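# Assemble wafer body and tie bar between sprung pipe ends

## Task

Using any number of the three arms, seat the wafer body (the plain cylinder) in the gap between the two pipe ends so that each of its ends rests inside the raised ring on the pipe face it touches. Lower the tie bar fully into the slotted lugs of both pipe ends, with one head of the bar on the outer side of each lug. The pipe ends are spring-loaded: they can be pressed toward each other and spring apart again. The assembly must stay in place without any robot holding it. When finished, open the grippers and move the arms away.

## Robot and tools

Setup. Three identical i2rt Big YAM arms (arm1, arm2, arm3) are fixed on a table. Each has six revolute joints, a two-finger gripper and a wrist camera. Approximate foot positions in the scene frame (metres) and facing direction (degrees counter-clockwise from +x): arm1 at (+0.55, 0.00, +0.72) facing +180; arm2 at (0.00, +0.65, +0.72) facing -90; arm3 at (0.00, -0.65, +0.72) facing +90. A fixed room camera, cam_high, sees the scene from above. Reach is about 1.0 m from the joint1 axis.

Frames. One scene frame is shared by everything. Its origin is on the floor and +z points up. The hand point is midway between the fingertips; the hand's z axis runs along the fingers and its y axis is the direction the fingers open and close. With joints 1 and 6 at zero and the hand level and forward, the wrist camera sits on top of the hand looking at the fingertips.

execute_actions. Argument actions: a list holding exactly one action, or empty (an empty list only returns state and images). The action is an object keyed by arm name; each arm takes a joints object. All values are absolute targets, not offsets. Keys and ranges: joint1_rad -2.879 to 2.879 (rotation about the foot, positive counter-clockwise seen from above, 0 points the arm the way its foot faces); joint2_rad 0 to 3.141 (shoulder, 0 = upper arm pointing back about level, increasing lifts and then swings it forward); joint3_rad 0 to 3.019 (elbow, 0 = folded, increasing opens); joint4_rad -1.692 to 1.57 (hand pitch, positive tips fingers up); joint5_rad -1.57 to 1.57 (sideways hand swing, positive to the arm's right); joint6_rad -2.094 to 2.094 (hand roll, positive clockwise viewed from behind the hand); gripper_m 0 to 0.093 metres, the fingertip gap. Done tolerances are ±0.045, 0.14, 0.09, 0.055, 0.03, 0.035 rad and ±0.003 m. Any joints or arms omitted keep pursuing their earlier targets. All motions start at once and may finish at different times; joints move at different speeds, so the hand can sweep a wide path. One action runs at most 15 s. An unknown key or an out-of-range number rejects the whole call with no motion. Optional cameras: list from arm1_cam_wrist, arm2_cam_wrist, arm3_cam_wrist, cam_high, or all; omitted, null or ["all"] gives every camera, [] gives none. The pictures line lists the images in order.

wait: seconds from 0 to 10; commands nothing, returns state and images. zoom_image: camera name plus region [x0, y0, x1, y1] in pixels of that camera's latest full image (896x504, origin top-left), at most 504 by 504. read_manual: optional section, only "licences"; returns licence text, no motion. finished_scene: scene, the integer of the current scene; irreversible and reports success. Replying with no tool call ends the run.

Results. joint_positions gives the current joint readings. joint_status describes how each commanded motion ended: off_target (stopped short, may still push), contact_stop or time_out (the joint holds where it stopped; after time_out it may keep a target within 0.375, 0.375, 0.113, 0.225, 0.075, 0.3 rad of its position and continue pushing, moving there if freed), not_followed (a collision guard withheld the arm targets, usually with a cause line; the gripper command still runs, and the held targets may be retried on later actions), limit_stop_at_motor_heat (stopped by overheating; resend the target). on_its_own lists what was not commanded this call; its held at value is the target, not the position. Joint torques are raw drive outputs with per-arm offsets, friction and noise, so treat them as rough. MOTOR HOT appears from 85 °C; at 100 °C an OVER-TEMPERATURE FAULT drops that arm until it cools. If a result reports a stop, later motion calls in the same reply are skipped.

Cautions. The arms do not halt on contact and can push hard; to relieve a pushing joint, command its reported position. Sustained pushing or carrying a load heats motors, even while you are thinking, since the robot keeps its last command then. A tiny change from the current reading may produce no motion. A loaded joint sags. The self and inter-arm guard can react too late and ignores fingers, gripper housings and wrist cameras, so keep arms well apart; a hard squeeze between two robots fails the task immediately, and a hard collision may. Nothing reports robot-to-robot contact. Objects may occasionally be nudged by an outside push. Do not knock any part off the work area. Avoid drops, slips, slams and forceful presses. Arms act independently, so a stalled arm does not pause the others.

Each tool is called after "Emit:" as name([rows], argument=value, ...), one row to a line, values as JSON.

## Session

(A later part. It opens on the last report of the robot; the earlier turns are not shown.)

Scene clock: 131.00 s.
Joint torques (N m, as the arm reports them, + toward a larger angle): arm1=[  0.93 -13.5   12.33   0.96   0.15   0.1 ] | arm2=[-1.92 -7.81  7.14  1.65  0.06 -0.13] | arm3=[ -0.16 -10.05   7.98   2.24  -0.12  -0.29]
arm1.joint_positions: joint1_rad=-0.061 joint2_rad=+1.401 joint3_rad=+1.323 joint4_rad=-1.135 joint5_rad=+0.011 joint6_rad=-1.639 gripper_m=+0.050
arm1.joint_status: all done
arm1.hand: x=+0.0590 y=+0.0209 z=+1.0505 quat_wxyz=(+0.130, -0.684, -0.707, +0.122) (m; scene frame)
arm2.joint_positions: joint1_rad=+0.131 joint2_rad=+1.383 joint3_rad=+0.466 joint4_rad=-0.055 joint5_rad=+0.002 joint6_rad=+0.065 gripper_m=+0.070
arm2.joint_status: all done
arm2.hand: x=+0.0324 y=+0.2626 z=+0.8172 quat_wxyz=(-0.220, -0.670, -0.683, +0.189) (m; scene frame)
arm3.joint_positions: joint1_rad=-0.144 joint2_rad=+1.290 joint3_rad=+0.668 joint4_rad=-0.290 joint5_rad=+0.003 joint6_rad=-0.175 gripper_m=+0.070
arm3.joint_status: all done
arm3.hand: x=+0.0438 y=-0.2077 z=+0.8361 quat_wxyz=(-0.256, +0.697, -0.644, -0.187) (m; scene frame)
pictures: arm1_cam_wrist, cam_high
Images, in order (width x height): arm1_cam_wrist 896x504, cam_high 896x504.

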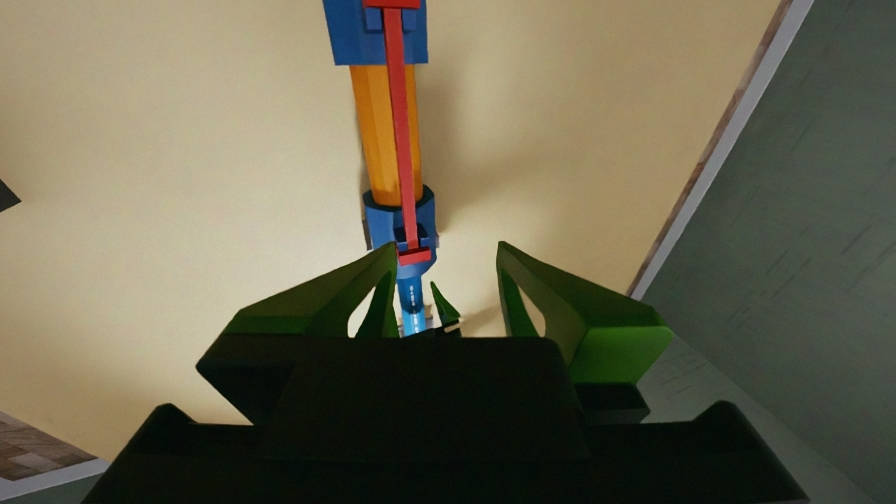

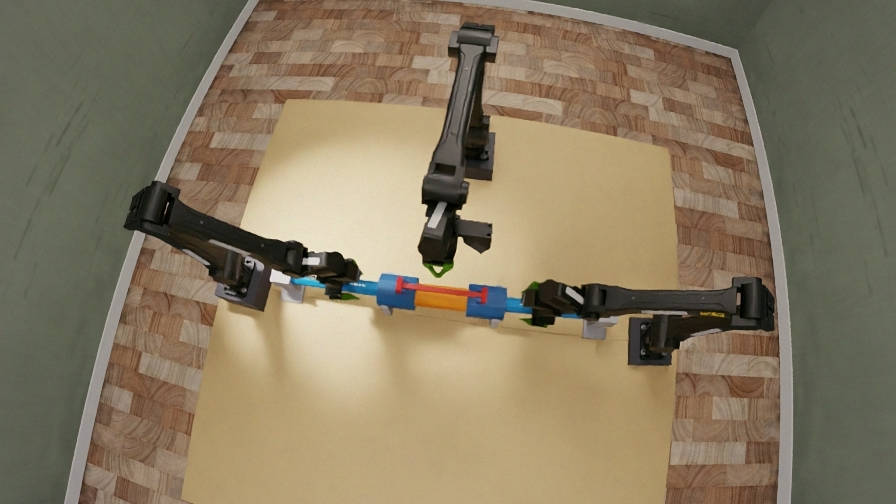

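Emit:
execute_actions([
  {"arm1":{"joints":{"joint2_rad":0.9,"joint3_rad":1.0}},"arm2":{"joints":{"joint2_rad":0.9,"joint4_rad":-0.5}},"arm3":{"joints":{"joint2_rad":0.75,"joint4_rad":-0.7}}},
], cameras=["cam_high","arm2_cam_wrist","arm3_cam_wrist"])

Emit:
zoom_image(camera="cam_high", region=[340, 240, 540, 350])

Scene clock: 136.43 s.
Joint torques (N m, as the arm reports them, + toward a larger angle): arm1=[ 0.68 -4.25 11.64  1.27  0.11  0.12] | arm2=[-1.92 -3.53  9.66  0.73  0.06 -0.13] | arm3=[-0.09 -3.66  9.84  0.85 -0.12 -0.28]
arm1.joint_positions: joint1_rad=-0.061 joint2_rad=+0.894 joint3_rad=+0.996 joint4_rad=-1.131 joint5_rad=+0.011 joint6_rad=-1.639 gripper_m=+0.050
arm1.joint_status: all done
arm1.hand: x=+0.2063 y=+0.0173 z=+1.0916 quat_wxyz=(+0.197, -0.671, -0.692, +0.182) (m; scene frame)
arm2.joint_positions: joint1_rad=+0.131 joint2_rad=+0.899 joint3_rad=+0.466 joint4_rad=-0.480 joint5_rad=+0.002 joint6_rad=+0.065 gripper_m=+0.070
arm2.joint_status: all done
arm2.hand: x=+0.0278 y=+0.3136 z=+0.9231 quat_wxyz=(-0.241, -0.664, -0.677, +0.207) (m; scene frame)
arm3.joint_positions: joint1_rad=-0.144 joint2_rad=+0.741 joint3_rad=+0.666 joint4_rad=-0.684 joint5_rad=+0.003 joint6_rad=-0.175 gripper_m=+0.070
arm3.joint_status: all done
arm3.hand: x=+0.0335 y=-0.3007 z=+0.9793 quat_wxyz=(-0.313, +0.677, -0.625, -0.230) (m; scene frame)
pictures: arm2_cam_wrist, arm3_cam_wrist, cam_high
Images, in order (width x height): arm2_cam_wrist 896x504, arm3_cam_wrist 896x504, cam_high 896x504.

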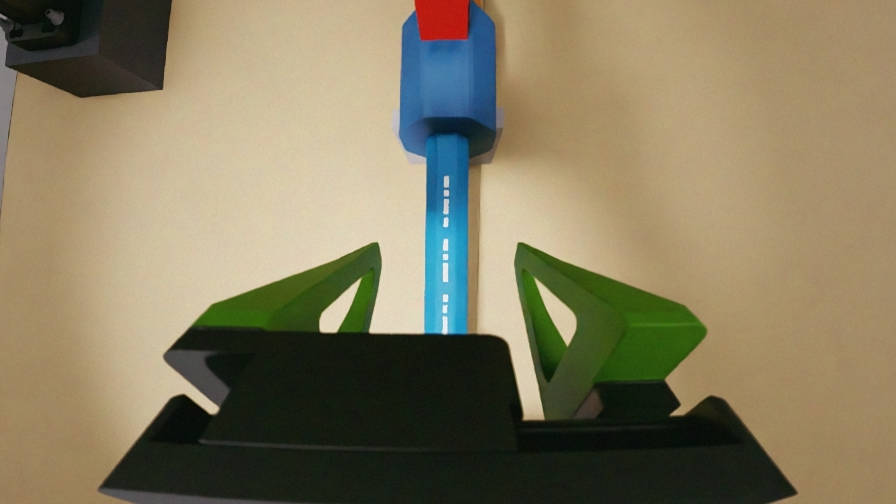

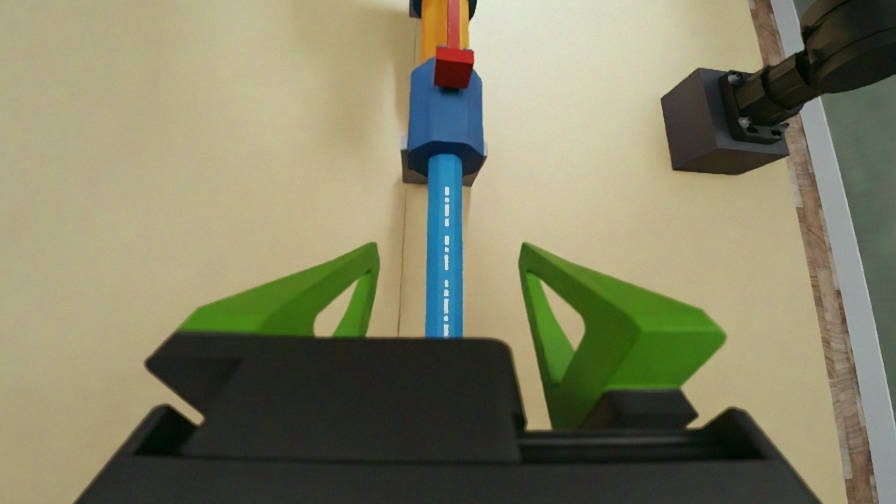

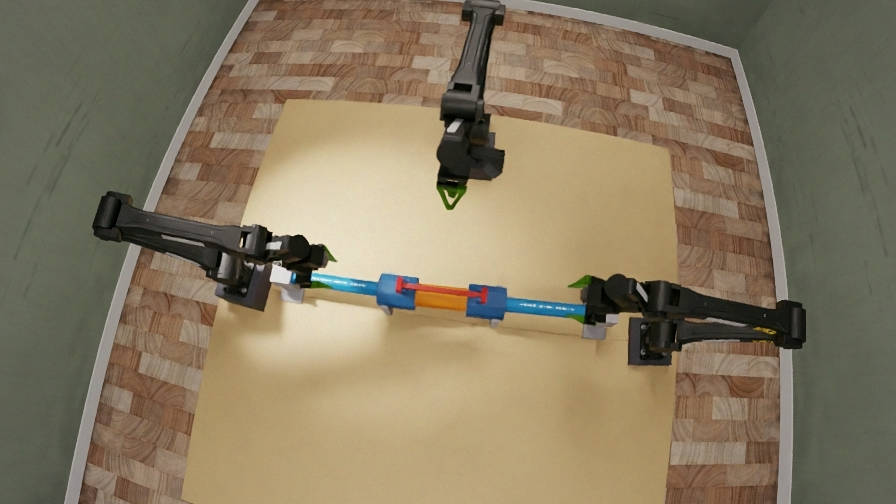

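Region (340, 240, 540, 350) of cam_high's 896x504 image, scaled by 2.520, with more detail than that image has; it fills the top 277 rows of this view, and the rest is white.

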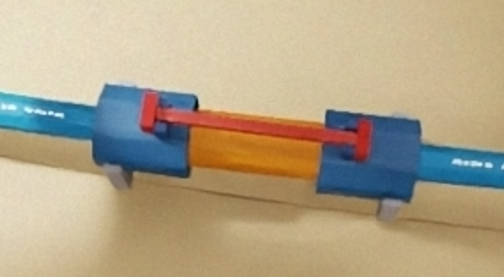

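Emit:
finished_scene(scene=2)

The scene is finished: the task was done.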